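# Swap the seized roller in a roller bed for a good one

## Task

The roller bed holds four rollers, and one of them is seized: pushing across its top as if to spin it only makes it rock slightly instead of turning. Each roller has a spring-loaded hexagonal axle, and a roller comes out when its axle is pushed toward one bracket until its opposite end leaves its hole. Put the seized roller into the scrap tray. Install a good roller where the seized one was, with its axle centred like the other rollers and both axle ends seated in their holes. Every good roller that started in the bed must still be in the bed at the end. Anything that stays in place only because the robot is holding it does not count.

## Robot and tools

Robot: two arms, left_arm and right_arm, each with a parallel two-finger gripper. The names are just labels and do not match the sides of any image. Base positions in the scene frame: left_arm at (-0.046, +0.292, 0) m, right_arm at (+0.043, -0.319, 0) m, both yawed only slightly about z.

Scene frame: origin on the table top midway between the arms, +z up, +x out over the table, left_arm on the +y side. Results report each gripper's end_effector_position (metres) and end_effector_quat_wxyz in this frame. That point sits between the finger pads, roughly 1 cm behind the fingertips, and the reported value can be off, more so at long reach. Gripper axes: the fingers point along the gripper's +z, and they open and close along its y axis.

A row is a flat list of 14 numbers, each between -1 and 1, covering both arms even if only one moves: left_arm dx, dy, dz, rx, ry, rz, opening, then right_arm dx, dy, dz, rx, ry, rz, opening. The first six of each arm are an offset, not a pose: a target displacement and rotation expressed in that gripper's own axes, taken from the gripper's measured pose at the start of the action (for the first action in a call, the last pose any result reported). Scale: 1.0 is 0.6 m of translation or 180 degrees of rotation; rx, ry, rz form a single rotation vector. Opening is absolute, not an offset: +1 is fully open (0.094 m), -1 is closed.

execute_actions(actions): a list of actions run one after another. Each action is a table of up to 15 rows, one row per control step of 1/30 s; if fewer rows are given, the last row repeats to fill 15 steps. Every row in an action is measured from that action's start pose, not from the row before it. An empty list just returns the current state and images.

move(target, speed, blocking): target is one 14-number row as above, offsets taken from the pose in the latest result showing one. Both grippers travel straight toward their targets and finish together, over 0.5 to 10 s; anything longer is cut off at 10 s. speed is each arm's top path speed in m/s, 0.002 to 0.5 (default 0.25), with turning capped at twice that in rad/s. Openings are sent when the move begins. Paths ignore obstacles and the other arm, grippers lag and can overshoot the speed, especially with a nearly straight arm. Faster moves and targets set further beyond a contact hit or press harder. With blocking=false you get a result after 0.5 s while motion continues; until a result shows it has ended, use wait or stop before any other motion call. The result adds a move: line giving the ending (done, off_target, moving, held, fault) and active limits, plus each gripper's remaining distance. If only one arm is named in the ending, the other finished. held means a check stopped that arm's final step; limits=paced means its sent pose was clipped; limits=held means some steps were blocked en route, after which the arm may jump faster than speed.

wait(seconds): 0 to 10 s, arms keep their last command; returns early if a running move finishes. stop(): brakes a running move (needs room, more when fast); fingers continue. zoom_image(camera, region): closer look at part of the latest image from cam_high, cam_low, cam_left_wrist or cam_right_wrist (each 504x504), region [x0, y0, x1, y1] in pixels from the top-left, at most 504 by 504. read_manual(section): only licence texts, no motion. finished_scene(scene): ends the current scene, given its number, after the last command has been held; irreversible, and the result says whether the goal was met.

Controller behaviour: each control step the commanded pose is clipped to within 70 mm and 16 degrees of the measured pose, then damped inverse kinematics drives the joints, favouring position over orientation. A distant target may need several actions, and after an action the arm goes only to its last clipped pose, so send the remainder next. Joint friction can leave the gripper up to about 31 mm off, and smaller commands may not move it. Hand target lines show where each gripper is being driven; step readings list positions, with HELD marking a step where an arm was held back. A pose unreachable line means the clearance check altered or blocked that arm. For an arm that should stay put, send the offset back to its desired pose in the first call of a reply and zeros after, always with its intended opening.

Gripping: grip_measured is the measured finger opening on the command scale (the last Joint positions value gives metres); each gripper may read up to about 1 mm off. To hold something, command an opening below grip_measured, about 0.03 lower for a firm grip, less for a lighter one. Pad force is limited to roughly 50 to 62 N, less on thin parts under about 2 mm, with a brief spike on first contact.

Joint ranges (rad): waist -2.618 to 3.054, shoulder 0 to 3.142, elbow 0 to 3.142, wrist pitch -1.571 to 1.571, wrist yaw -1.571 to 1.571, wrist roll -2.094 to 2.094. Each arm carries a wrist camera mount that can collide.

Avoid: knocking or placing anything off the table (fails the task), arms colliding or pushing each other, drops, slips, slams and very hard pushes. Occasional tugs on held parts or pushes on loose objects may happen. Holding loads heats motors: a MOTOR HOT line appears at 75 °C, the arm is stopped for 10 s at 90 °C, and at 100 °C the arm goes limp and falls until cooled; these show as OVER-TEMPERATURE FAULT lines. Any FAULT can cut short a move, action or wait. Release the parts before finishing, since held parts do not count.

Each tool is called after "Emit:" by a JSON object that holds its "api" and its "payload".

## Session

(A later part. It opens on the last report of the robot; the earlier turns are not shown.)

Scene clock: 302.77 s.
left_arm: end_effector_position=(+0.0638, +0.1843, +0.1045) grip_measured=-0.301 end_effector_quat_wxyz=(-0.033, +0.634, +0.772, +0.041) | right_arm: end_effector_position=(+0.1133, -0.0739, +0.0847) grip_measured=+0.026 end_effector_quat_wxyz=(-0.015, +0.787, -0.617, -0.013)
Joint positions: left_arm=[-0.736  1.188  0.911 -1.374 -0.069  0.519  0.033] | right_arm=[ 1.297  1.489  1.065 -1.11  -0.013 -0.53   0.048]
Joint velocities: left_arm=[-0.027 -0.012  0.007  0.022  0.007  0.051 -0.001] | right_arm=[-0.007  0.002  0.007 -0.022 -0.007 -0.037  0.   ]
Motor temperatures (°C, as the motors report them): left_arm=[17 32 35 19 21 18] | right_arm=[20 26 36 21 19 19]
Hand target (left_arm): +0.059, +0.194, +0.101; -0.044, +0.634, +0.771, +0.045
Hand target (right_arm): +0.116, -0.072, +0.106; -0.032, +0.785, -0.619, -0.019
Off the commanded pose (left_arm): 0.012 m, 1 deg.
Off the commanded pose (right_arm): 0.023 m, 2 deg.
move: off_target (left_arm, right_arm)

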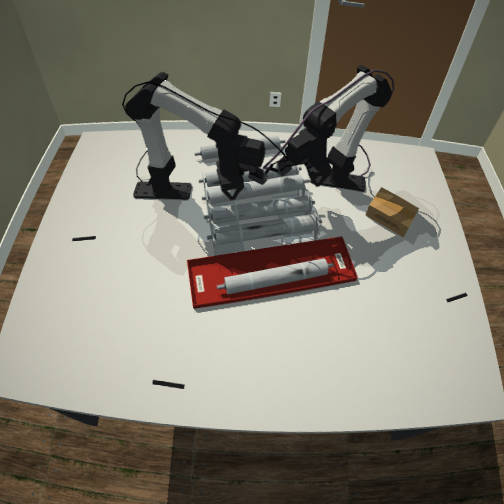

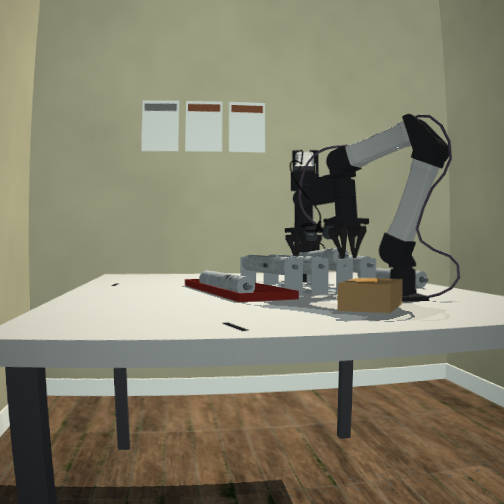

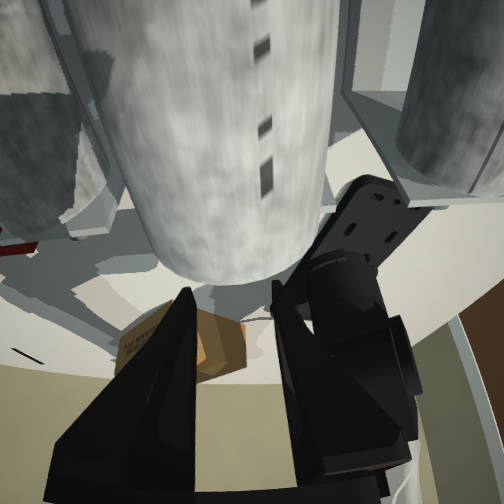

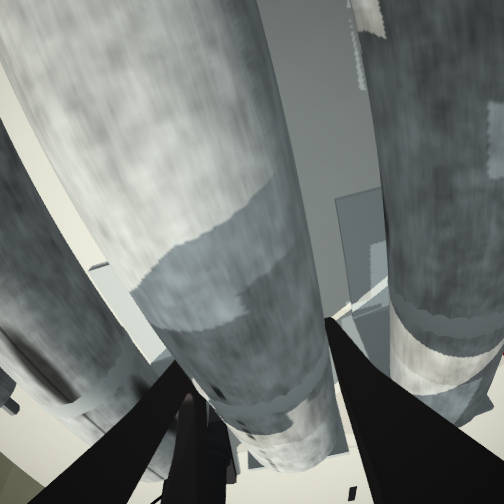

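Emit:
{"api": "move", "payload": {"target": [0,0,0,0,0,0,0.5, 0,0,0,0,0,0,0.4]}}

Emit:
{"api": "move", "payload": {"target": [0,0,0,0,0,0,0.5, 0,0,-0.08,0,0,0,0.4]}}

Emit:
{"api": "move", "payload": {"target": [-0.235,-0.02,-0.03,0,0,0,0.5, 0.2,0.0,0,0,0,0,0]}}

Scene clock: 310.63 s.
left_arm: end_effector_position=(+0.0638, +0.1843, +0.1045) grip_measured=+0.499 end_effector_quat_wxyz=(-0.033, +0.634, +0.772, +0.041) | right_arm: end_effector_position=(+0.1133, -0.0740, +0.0843) grip_measured=+0.398 end_effector_quat_wxyz=(-0.014, +0.787, -0.617, -0.013)
Joint positions: left_arm=[-0.736  1.188  0.911 -1.374 -0.069  0.519  0.07 ] | right_arm=[ 1.297  1.491  1.065 -1.109 -0.013 -0.53   0.066]
Joint velocities: left_arm=[ 0.007  0.012  0.007  0.007  0.007 -0.022  0.   ] | right_arm=[-0.007 -0.002 -0.012 -0.051  0.066 -0.022  0.   ]
Motor temperatures (°C, as the motors report them): left_arm=[17 32 34 19 21 18] | right_arm=[20 27 37 21 19 19]
Hand target (left_arm): +0.064, +0.184, +0.104; -0.033, +0.634, +0.772, +0.041
Hand target (right_arm): +0.113, -0.074, +0.085; -0.015, +0.787, -0.617, -0.013
Off the commanded pose (left_arm): 0.000 m, 0 deg.
Off the commanded pose (right_arm): 0.000 m, 0 deg.
move: done

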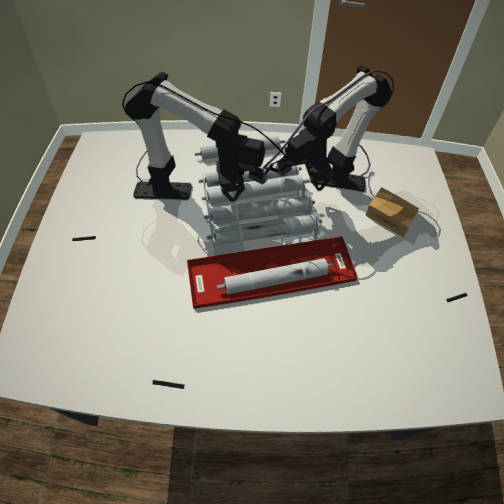

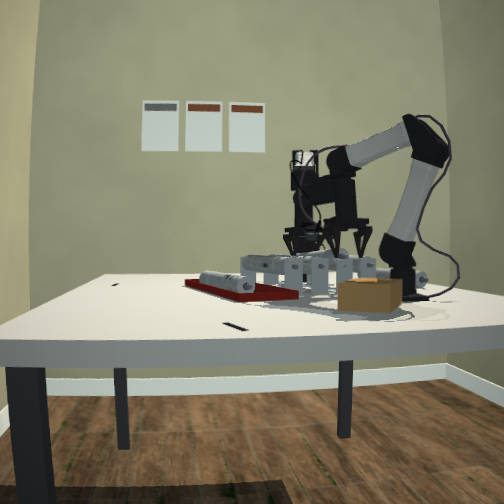

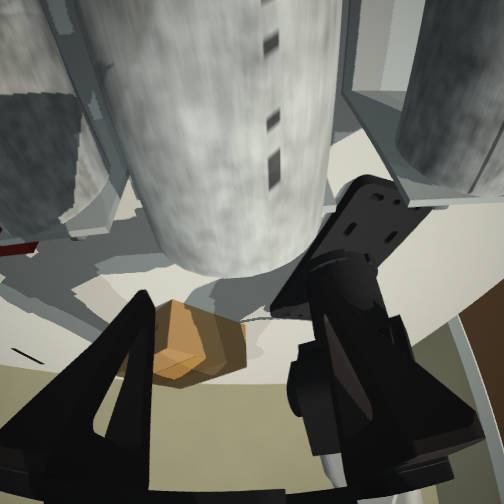

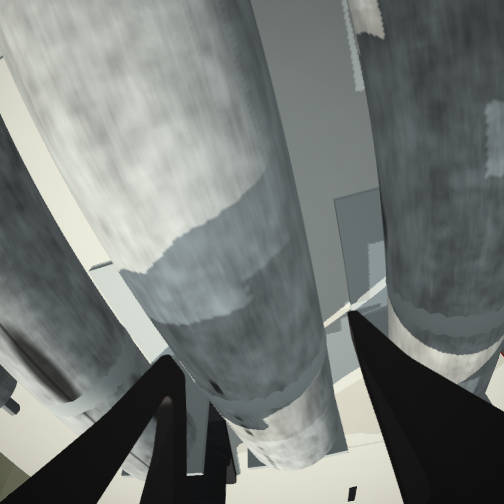

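Scene clock: 311.63 s.
left_arm: end_effector_position=(+0.0638, +0.1843, +0.1045) grip_measured=+0.499 end_effector_quat_wxyz=(-0.033, +0.634, +0.772, +0.041) | right_arm: end_effector_position=(+0.1134, -0.0737, +0.1274) grip_measured=+0.398 end_effector_quat_wxyz=(-0.015, +0.787, -0.617, -0.013)
Joint positions: left_arm=[-0.736  1.188  0.911 -1.374 -0.069  0.519  0.07 ] | right_arm=[ 1.297  1.474  1.221 -1.282 -0.013 -0.53   0.066]
Joint velocities: left_arm=[ 0.017  0.007 -0.002  0.007 -0.022  0.007  0.   ] | right_arm=[-0.002 -0.022 -0.002 -0.081 -0.022 -0.007 -0.   ]
Motor temperatures (°C, as the motors report them): left_arm=[17 32 34 19 21 18] | right_arm=[20 27 37 21 19 19]
Hand target (left_arm): +0.064, +0.184, +0.104; -0.033, +0.634, +0.772, +0.041
Hand target (right_arm): +0.113, -0.075, +0.132; -0.014, +0.787, -0.617, -0.012
Off the commanded pose (left_arm): 0.000 m, 0 deg.
Off the commanded pose (right_arm): 0.005 m, 0 deg.
move: done

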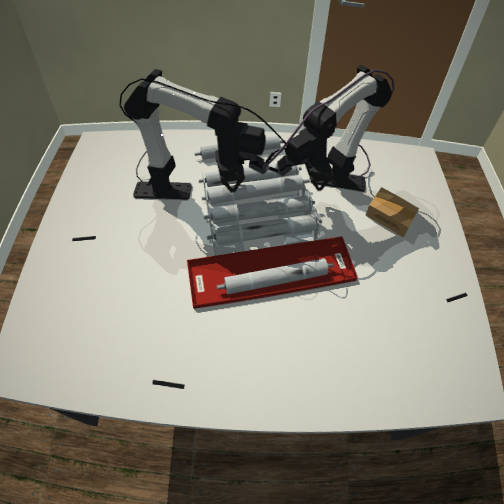

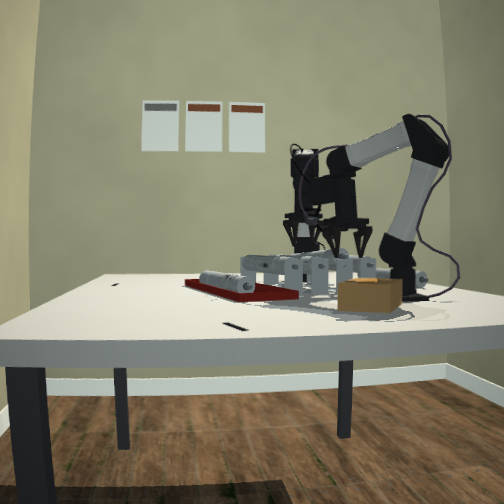

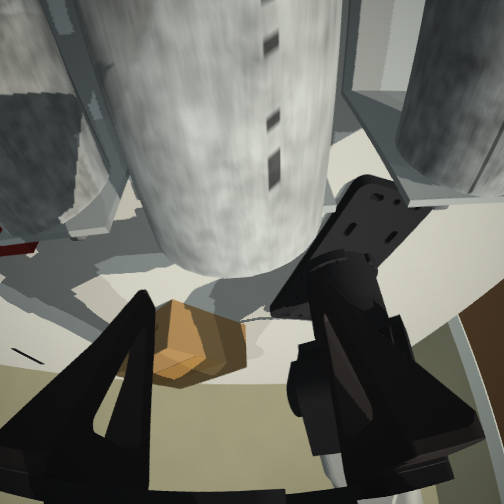

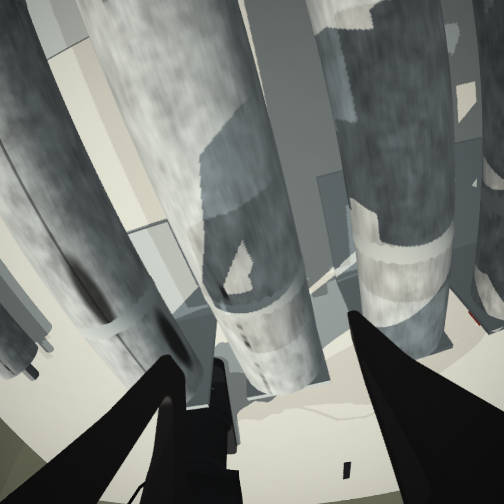

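Scene clock: 312.90 s.
left_arm: end_effector_position=(+0.0816, +0.0457, +0.1048) grip_measured=+0.499 end_effector_quat_wxyz=(-0.029, +0.635, +0.771, +0.040) | right_arm: end_effector_position=(+0.1512, -0.1794, +0.1293) grip_measured=+0.002 end_effector_quat_wxyz=(-0.035, +0.786, -0.617, -0.011)
Joint positions: left_arm=[-1.005  1.679  1.334 -1.313 -0.048  0.255  0.07 ] | right_arm=[ 0.904  1.135  0.981 -1.347 -0.023 -0.923  0.047]
Joint velocities: left_arm=[-0.002 -0.007 -0.012 -0.066 -0.037 -0.022 -0.001] | right_arm=[-0.012 -0.007  0.007 -0.081  0.037 -0.007  0.001]
Motor temperatures (°C, as the motors report them): left_arm=[17 32 34 19 21 18] | right_arm=[20 27 37 21 19 19]
Hand target (left_arm): +0.079, +0.042, +0.104; -0.036, +0.634, +0.772, +0.038
Hand target (right_arm): +0.144, -0.188, +0.124; -0.018, +0.787, -0.617, -0.014
Off the commanded pose (left_arm): 0.005 m, 1 deg.
Off the commanded pose (right_arm): 0.016 m, 2 deg.
move: off_target (right_arm)

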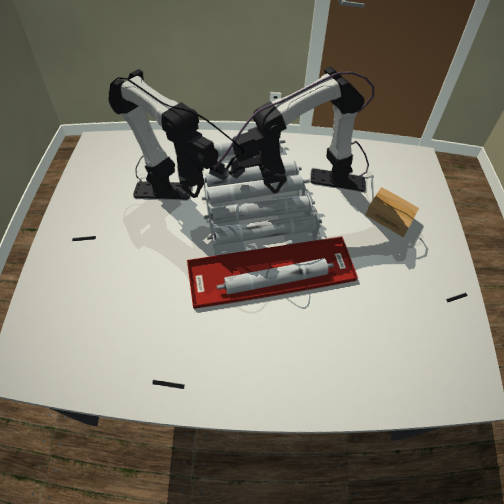

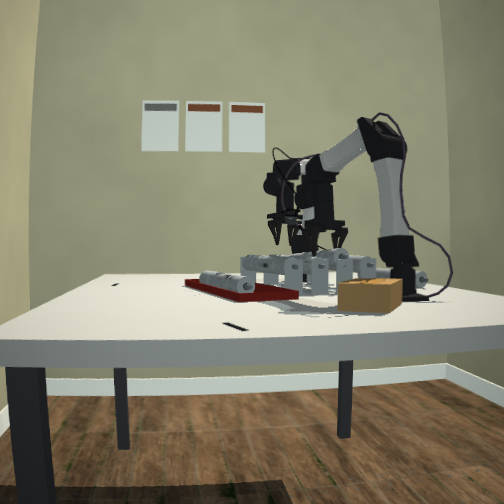

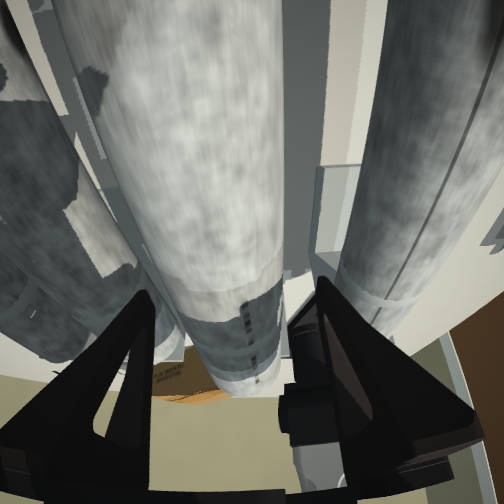

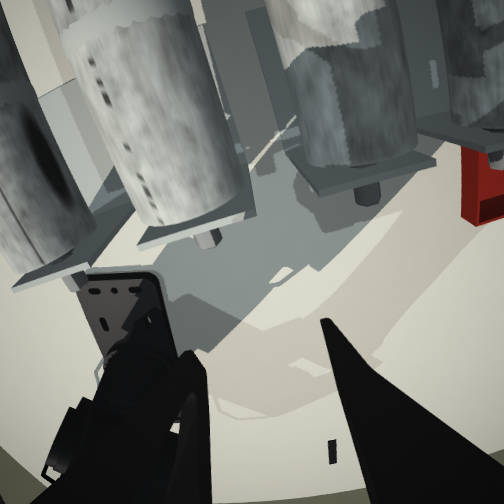

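Right to (.139,-.19,.068): delta (-.012,-.011,-.061); gx=.008, gy=.014.

Emit:
{"api": "move", "payload": {"target": [0,0.005,0.035,0,0,0,0.5, 0.02,0.035,0.102,0,0,0,0], "speed": 0.1}}

Emit:
{"api": "move", "payload": {"target": [0,0,0,0,0,0,-0.05, 0,0,0,0,0,0,0]}}

Scene clock: 316.03 s.
left_arm: end_effector_position=(+0.0825, +0.0437, +0.0908) grip_measured=+0.499 end_effector_quat_wxyz=(-0.022, +0.636, +0.770, +0.037) | right_arm: end_effector_position=(+0.1377, -0.1927, +0.0708) grip_measured=+0.002 end_effector_quat_wxyz=(-0.030, +0.786, -0.618, -0.012)
Joint positions: left_arm=[-1.005  1.679  1.279 -1.242 -0.048  0.256  0.07 ] | right_arm=[ 0.917  1.068  0.714 -1.156 -0.023 -0.908  0.047]
Joint velocities: left_arm=[ 0.007 -0.022  0.027 -0.081 -0.066 -0.037  0.   ] | right_arm=[-0.002 -0.012 -0.002 -0.051 -0.007 -0.007 -0.   ]
Motor temperatures (°C, as the motors report them): left_arm=[17 32 34 19 21 18] | right_arm=[20 27 36 21 19 19]
Hand target (left_arm): +0.085, +0.049, +0.084; -0.029, +0.635, +0.771, +0.040
Hand target (right_arm): +0.136, -0.193, +0.067; -0.035, +0.786, -0.617, -0.011
Off the commanded pose (left_arm): 0.008 m, 1 deg.
Off the commanded pose (right_arm): 0.005 m, 1 deg.
move: done

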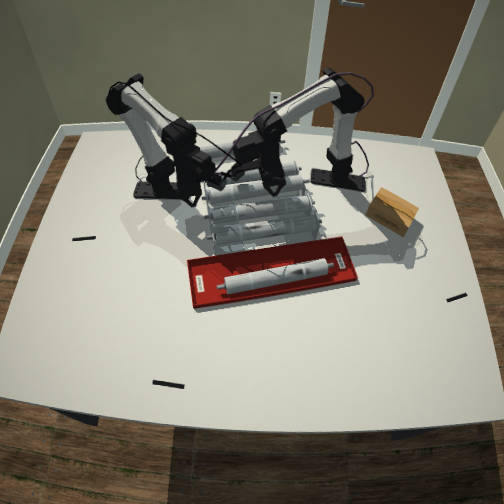

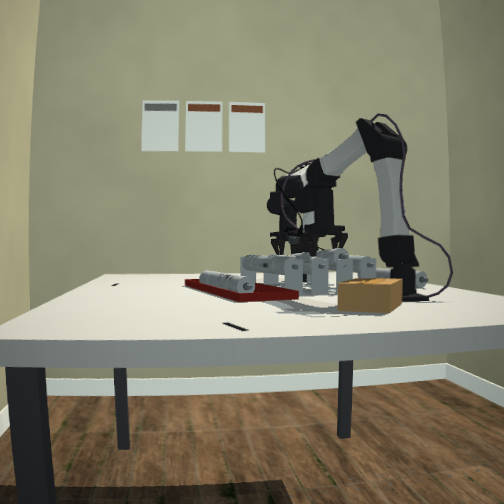

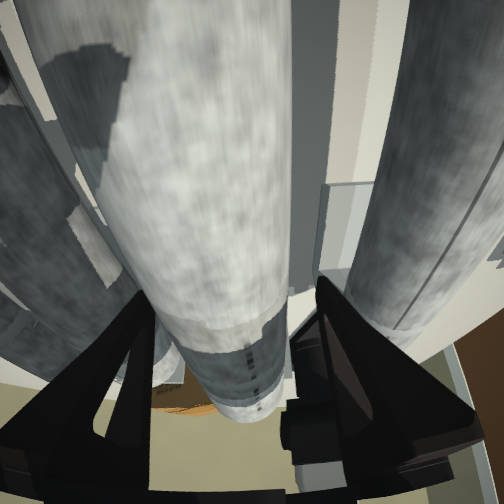

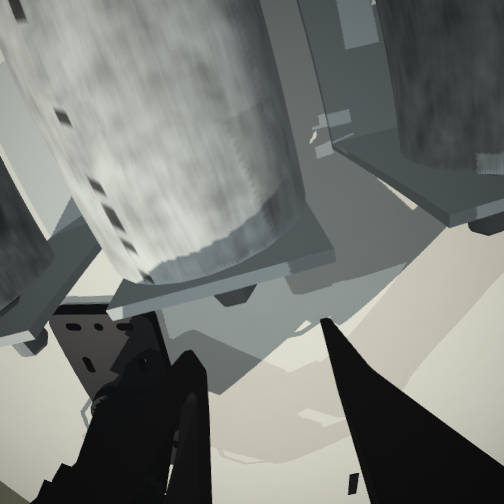

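Scene clock: 316.53 s.
left_arm: end_effector_position=(+0.0837, +0.0440, +0.0908) grip_measured=-0.001 end_effector_quat_wxyz=(-0.020, +0.635, +0.771, +0.039) | right_arm: end_effector_position=(+0.1377, -0.1927, +0.0708) grip_measured=+0.002 end_effector_quat_wxyz=(-0.030, +0.786, -0.618, -0.012)
Joint positions: left_arm=[-1.005  1.679  1.279 -1.241 -0.055  0.254  0.047] | right_arm=[ 0.917  1.068  0.714 -1.156 -0.023 -0.908  0.047]
Joint velocities: left_arm=[-0.017 -0.017 -0.007 -0.007  0.022 -0.037 -0.001] | right_arm=[ 0.007  0.012  0.002  0.022 -0.066 -0.022 -0.001]
Motor temperatures (°C, as the motors report them): left_arm=[17 32 34 19 21 18] | right_arm=[20 26 36 21 19 19]
Hand target (left_arm): +0.082, +0.044, +0.091; -0.022, +0.636, +0.770, +0.037
Hand target (right_arm): +0.138, -0.193, +0.071; -0.030, +0.786, -0.618, -0.012
Off the commanded pose (left_arm): 0.001 m, 0 deg.
Off the commanded pose (right_arm): 0.000 m, 0 deg.
move: done

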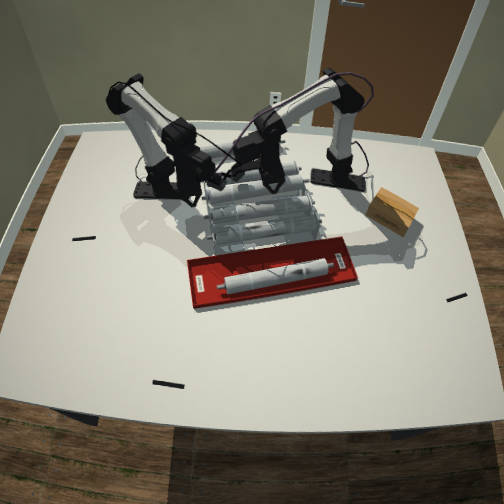

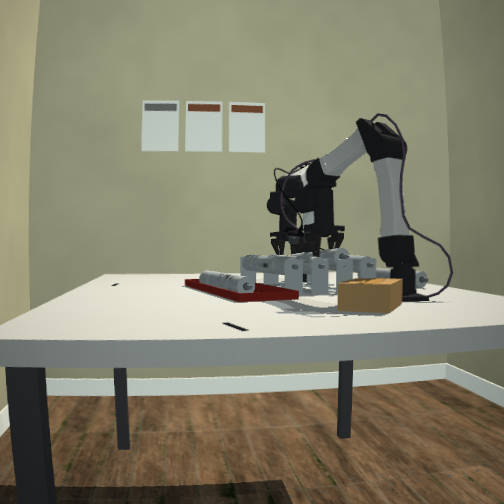

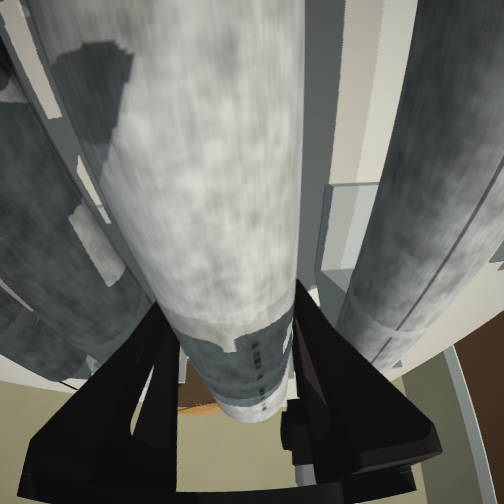

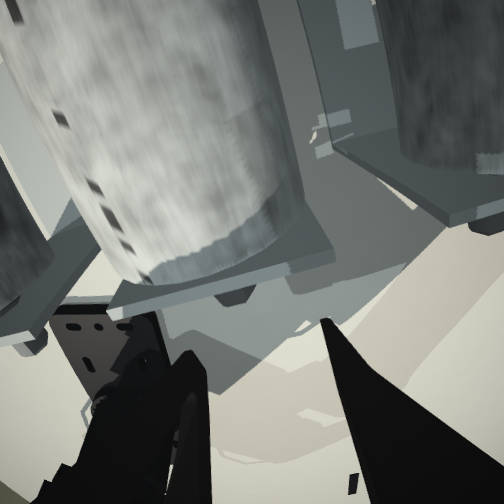

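Emit:
{"api": "move", "payload": {"target": [0,0,0,0,0,0,-0.05, -0.045,-0.003,0.008,0,0,0,0], "speed": 0.04}}

Emit:
{"api": "move", "payload": {"target": [0,0,0,0,0,0,-0.05, 0,0,0,0,0,0,-1]}}

Scene clock: 318.83 s.
left_arm: end_effector_position=(+0.0837, +0.0440, +0.0908) grip_measured=-0.001 end_effector_quat_wxyz=(-0.020, +0.635, +0.771, +0.039) | right_arm: end_effector_position=(+0.1282, -0.1742, +0.0648) grip_measured=+0.002 end_effector_quat_wxyz=(-0.019, +0.786, -0.617, -0.013)
Joint positions: left_arm=[-1.005  1.679  1.279 -1.241 -0.055  0.254  0.047] | right_arm=[ 1.032  1.14   0.729 -1.118 -0.021 -0.793  0.047]
Joint velocities: left_arm=[-0.017 -0.007  0.012  0.051 -0.022 -0.007 -0.   ] | right_arm=[ 0.002 -0.017 -0.022 -0.125  0.051  0.066  0.001]
Motor temperatures (°C, as the motors report them): left_arm=[17 33 34 19 21 18] | right_arm=[20 26 36 21 19 19]
Hand target (left_arm): +0.084, +0.044, +0.091; -0.020, +0.635, +0.771, +0.039
Hand target (right_arm): +0.132, -0.167, +0.067; -0.030, +0.786, -0.617, -0.011
Off the commanded pose (left_arm): 0.000 m, 0 deg.
Off the commanded pose (right_arm): 0.010 m, 1 deg.
move: done

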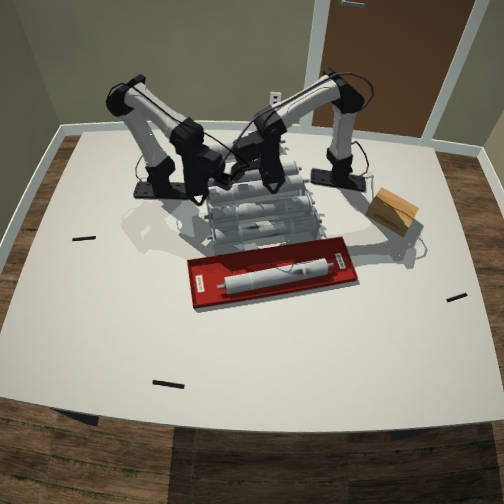

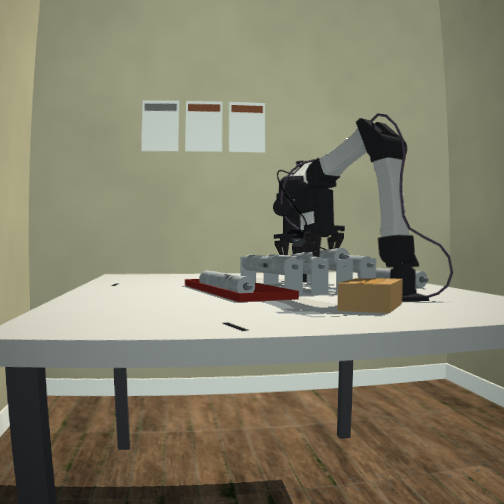

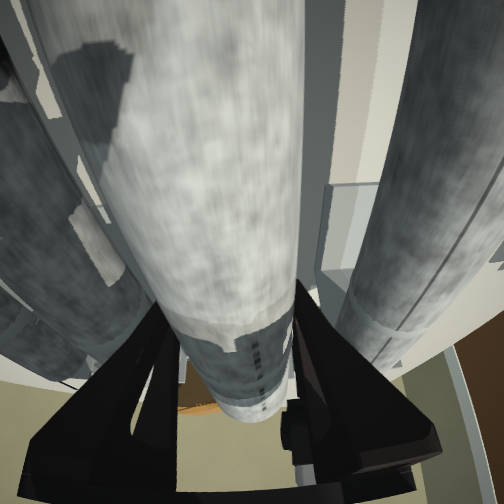

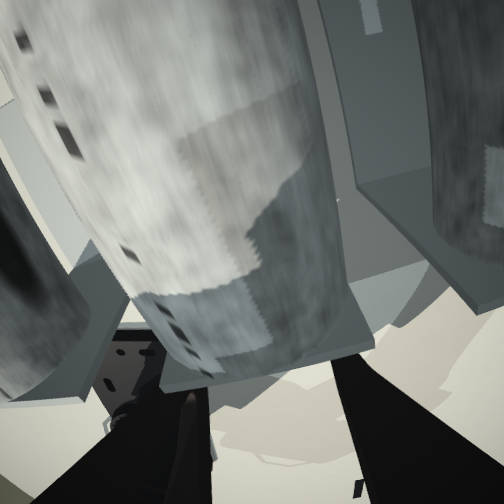

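Scene clock: 319.33 s.
left_arm: end_effector_position=(+0.0841, +0.0440, +0.0908) grip_measured=-0.001 end_effector_quat_wxyz=(-0.019, +0.635, +0.771, +0.040) | right_arm: end_effector_position=(+0.1345, -0.1716, +0.0654) grip_measured=-0.795 end_effector_quat_wxyz=(-0.032, +0.785, -0.619, -0.004)
Joint positions: left_arm=[-1.005  1.679  1.279 -1.24  -0.056  0.253  0.047] | right_arm=[ 1.029  1.14   0.73  -1.097 -0.001 -0.793  0.01 ]
Joint velocities: left_arm=[ 0.002  0.022  0.002  0.051 -0.022 -0.037 -0.001] | right_arm=[ 0.002 -0.012  0.002 -0.037  0.022  0.037  0.001]
Motor temperatures (°C, as the motors report them): left_arm=[17 33 34 19 21 18] | right_arm=[20 26 36 21 19 19]
Hand target (left_arm): +0.084, +0.044, +0.091; -0.020, +0.635, +0.771, +0.039
Hand target (right_arm): +0.128, -0.174, +0.065; -0.020, +0.786, -0.618, -0.013
Off the commanded pose (left_arm): 0.000 m, 0 deg.
Off the commanded pose (right_arm): 0.007 m, 2 deg.
move: done

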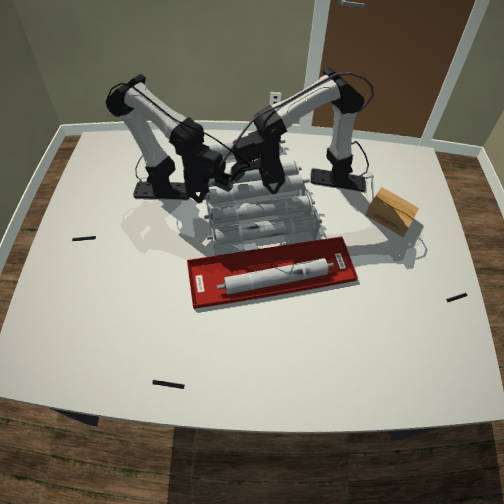

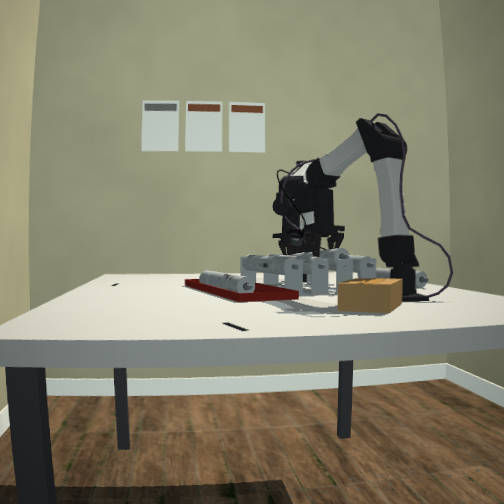

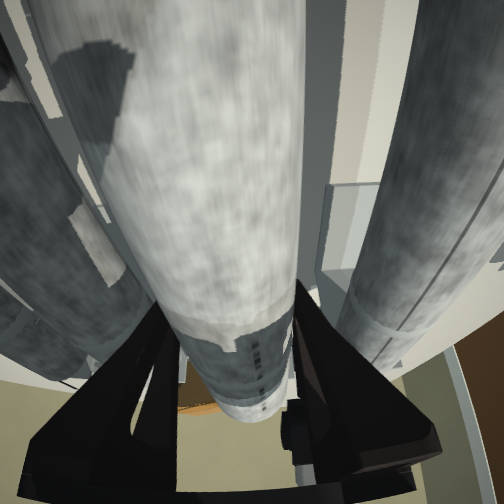

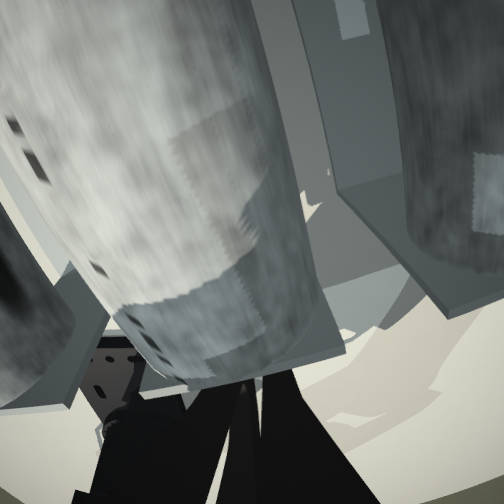

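Emit:
{"api": "move", "payload": {"target": [0,0,0,0,0,0,-0.05, 0.13,0,0,0,0,0,-1], "speed": 0.03}}

Emit:
{"api": "move", "payload": {"target": [0,0,0.03,0,0,0,-0.05, 0.08,0,0,0,0,0,-1], "speed": 0.03}}

Emit:
{"api": "move", "payload": {"target": [0,0,0,0,0,0,-0.05, 0,0,0,0,0,0,0]}}

Emit:
{"api": "move", "payload": {"target": [0,0,0.025,0,0,0,-0.05, 0,0,0,0,0,0,0], "speed": 0.005}}

Emit:
{"api": "zoom_image", "payload": {"camera": "cam_high", "region": [180,140,340,260]}}

Emit:
{"api": "zoom_image", "payload": {"camera": "cam_low", "region": [230,230,400,300]}}

Scene clock: 327.87 s.
left_arm: end_effector_position=(+0.0846, +0.0416, +0.0892) grip_measured=-0.001 end_effector_quat_wxyz=(-0.018, +0.634, +0.772, +0.038) | right_arm: end_effector_position=(+0.1574, -0.2411, +0.0615) grip_measured=-0.980 end_effector_quat_wxyz=(-0.040, +0.785, -0.619, -0.007)
Joint positions: left_arm=[-1.005  1.684  1.279 -1.23  -0.053  0.252  0.047] | right_arm=[ 0.563  0.969  0.632 -1.163 -0.041 -1.257  0.001]
Joint velocities: left_arm=[ 0.002 -0.007 -0.017 -0.066  0.022 -0.007  0.001] | right_arm=[ 0.007 -0.007  0.007  0.037  0.022 -0.007 -0.001]
Motor temperatures (°C, as the motors report them): left_arm=[17 34 34 19 21 18] | right_arm=[20 25 36 21 20 19]
Hand target (left_arm): +0.084, +0.044, +0.091; -0.019, +0.635, +0.772, +0.040
Hand target (right_arm): +0.155, -0.245, +0.062; -0.035, +0.785, -0.619, -0.005
Off the commanded pose (left_arm): 0.003 m, 0 deg.
Off the commanded pose (right_arm): 0.008 m, 1 deg.
move: done

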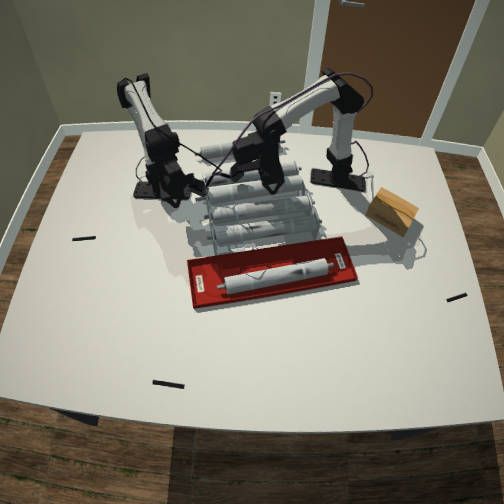

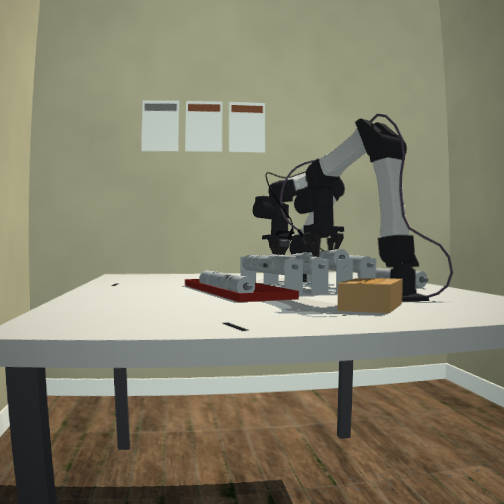

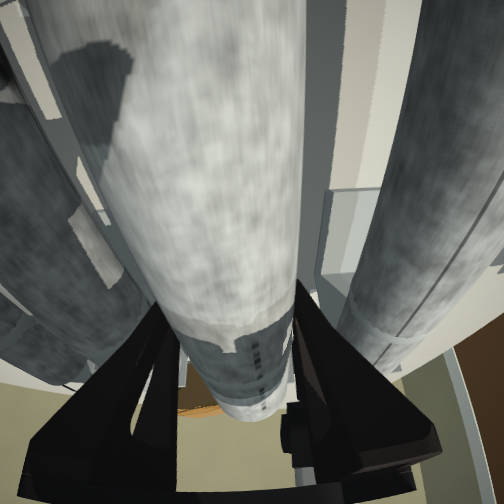

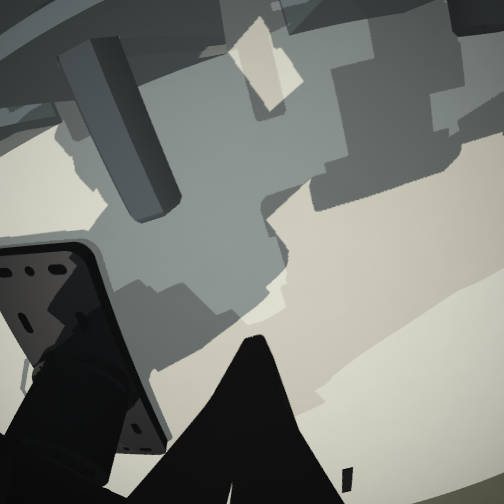

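Scene clock: 329.87 s.
left_arm: end_effector_position=(+0.0846, +0.0417, +0.0785) grip_measured=-0.001 end_effector_quat_wxyz=(-0.014, +0.634, +0.772, +0.036) | right_arm: end_effector_position=(+0.1780, -0.2855, +0.0627) grip_measured=-0.980 end_effector_quat_wxyz=(-0.050, +0.784, -0.619, +0.003)
Joint positions: left_arm=[-1.005  1.684  1.236 -1.179 -0.053  0.252  0.047] | right_arm=[ 0.187  0.961  0.632 -1.163 -0.061 -1.632  0.001]
Joint velocities: left_arm=[-0.012 -0.002  0.002  0.037 -0.051 -0.066 -0.001] | right_arm=[-0.032  0.002 -0.012 -0.007 -0.022  0.066 -0.   ]
Motor temperatures (°C, as the motors report them): left_arm=[17 34 34 19 21 18] | right_arm=[20 25 36 21 20 19]
Hand target (left_arm): +0.085, +0.044, +0.071; -0.018, +0.634, +0.772, +0.038
Hand target (right_arm): +0.170, -0.287, +0.059; -0.043, +0.784, -0.619, -0.006
Off the commanded pose (left_arm): 0.007 m, 0 deg.
Off the commanded pose (right_arm): 0.010 m, 2 deg.
move: done

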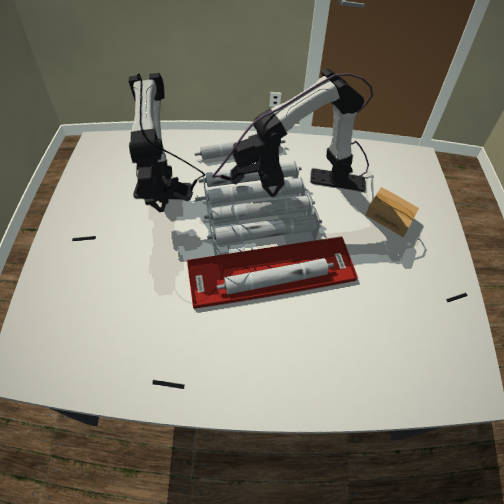

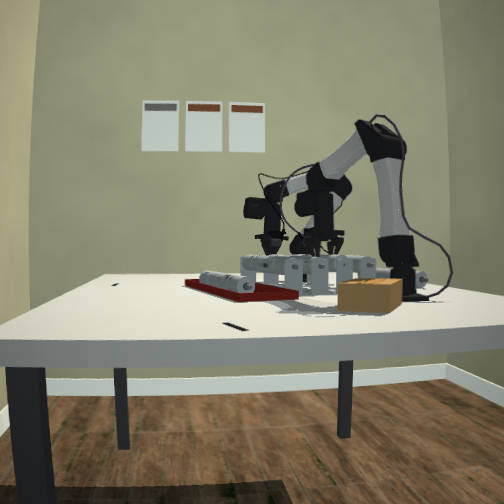

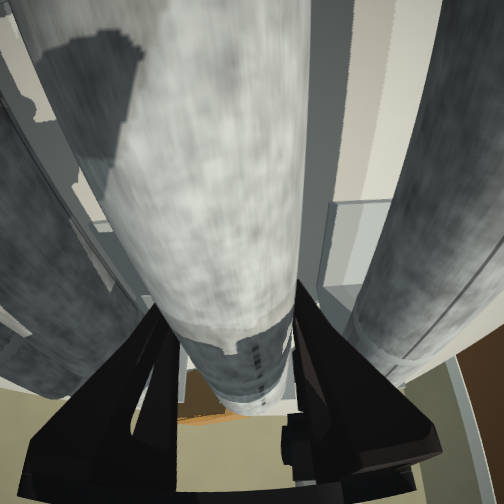

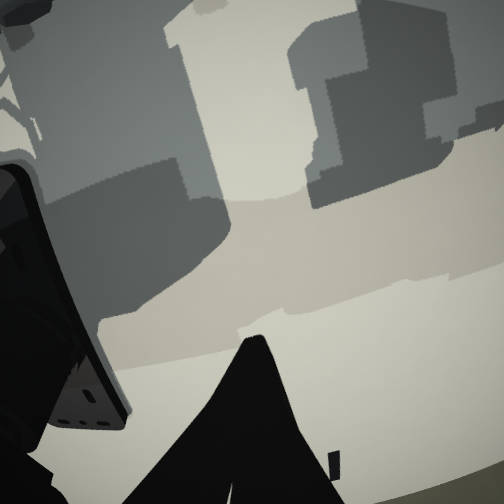

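Scene clock: 330.37 s.
left_arm: end_effector_position=(+0.0846, +0.0417, +0.0785) grip_measured=-0.001 end_effector_quat_wxyz=(-0.014, +0.634, +0.772, +0.036) | right_arm: end_effector_position=(+0.1780, -0.2855, +0.0627) grip_measured=-0.002 end_effector_quat_wxyz=(-0.050, +0.784, -0.619, +0.003)
Joint positions: left_arm=[-1.005  1.684  1.236 -1.179 -0.053  0.252  0.047] | right_arm=[ 0.187  0.961  0.632 -1.163 -0.061 -1.632  0.047]
Joint velocities: left_arm=[ 0.002  0.012 -0.007 -0.022  0.081 -0.007  0.   ] | right_arm=[ 0.002  0.002  0.007  0.051  0.051 -0.007  0.001]
Motor temperatures (°C, as the motors report them): left_arm=[17 34 34 19 21 18] | right_arm=[20 25 35 21 20 19]
Hand target (left_arm): +0.085, +0.042, +0.079; -0.014, +0.634, +0.772, +0.036
Hand target (right_arm): +0.178, -0.285, +0.063; -0.050, +0.784, -0.619, +0.003
Off the commanded pose (left_arm): 0.000 m, 0 deg.
Off the commanded pose (right_arm): 0.000 m, 0 deg.
move: done

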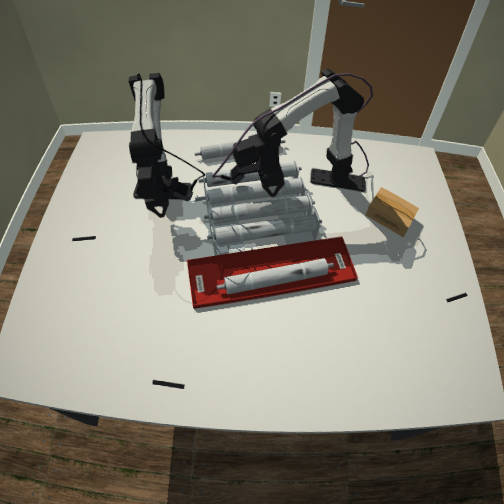

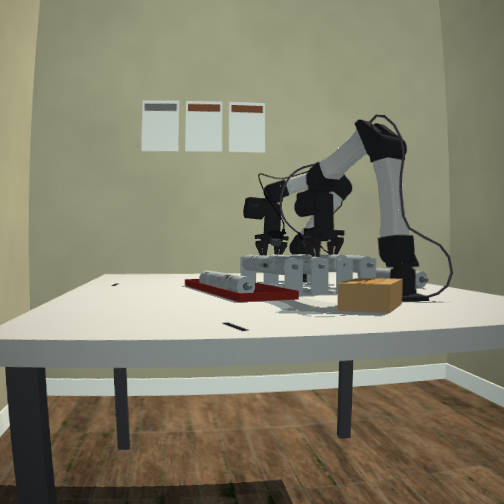

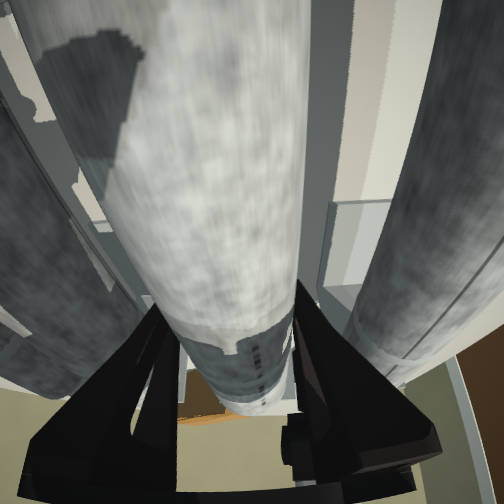

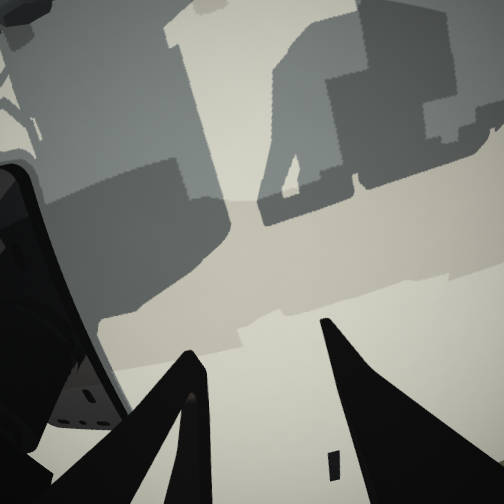

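Scene clock: 333.60 s.
left_arm: end_effector_position=(+0.0846, +0.0416, +0.0711) grip_measured=-0.001 end_effector_quat_wxyz=(-0.011, +0.634, +0.773, +0.034) | right_arm: end_effector_position=(+0.1780, -0.2855, +0.0627) grip_measured=-0.002 end_effector_quat_wxyz=(-0.050, +0.784, -0.619, +0.003)
Joint positions: left_arm=[-1.005  1.684  1.206 -1.142 -0.053  0.25   0.047] | right_arm=[ 0.187  0.961  0.632 -1.163 -0.061 -1.632  0.047]
Joint velocities: left_arm=[-0.012 -0.017  0.002 -0.051 -0.066 -0.037  0.   ] | right_arm=[ 0.002  0.002  0.007  0.007 -0.022 -0.037  0.   ]
Motor temperatures (°C, as the motors report them): left_arm=[17 34 34 19 20 18] | right_arm=[20 24 35 21 20 19]
Hand target (left_arm): +0.085, +0.043, +0.064; -0.015, +0.634, +0.772, +0.036
Hand target (right_arm): +0.178, -0.285, +0.063; -0.050, +0.784, -0.619, +0.003
Off the commanded pose (left_arm): 0.008 m, 0 deg.
Off the commanded pose (right_arm): 0.000 m, 0 deg.
move: done

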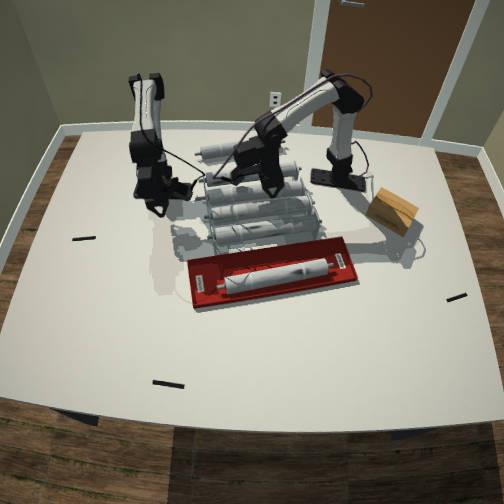

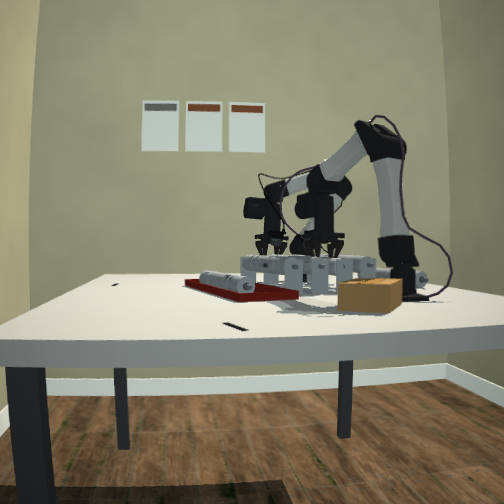

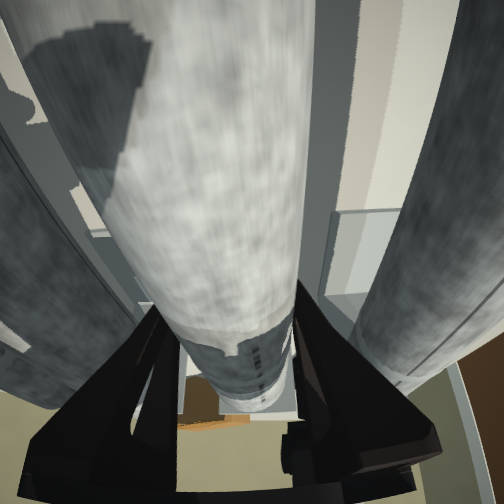

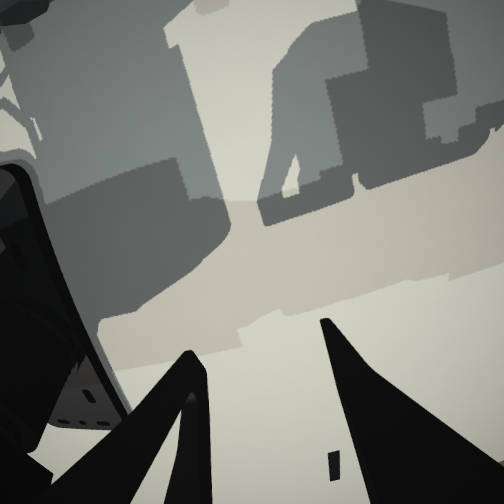

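Region (180, 140, 340, 260) of cam_high's 504x504 image, scaled by 3.150, with more detail than that image has; it fills the top 378 rows of this view, and the rest is white.

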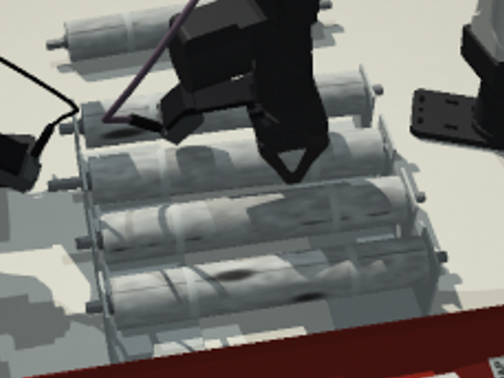

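Region (230, 230, 400, 300) of cam_low's 504x504 image, scaled by 2.965, with more detail than that image has; it fills the top 208 rows of this view, and the rest is white.

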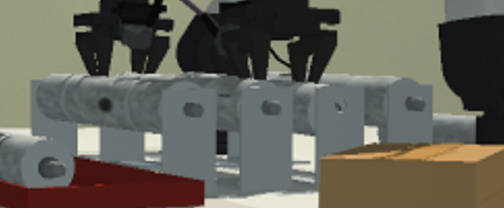

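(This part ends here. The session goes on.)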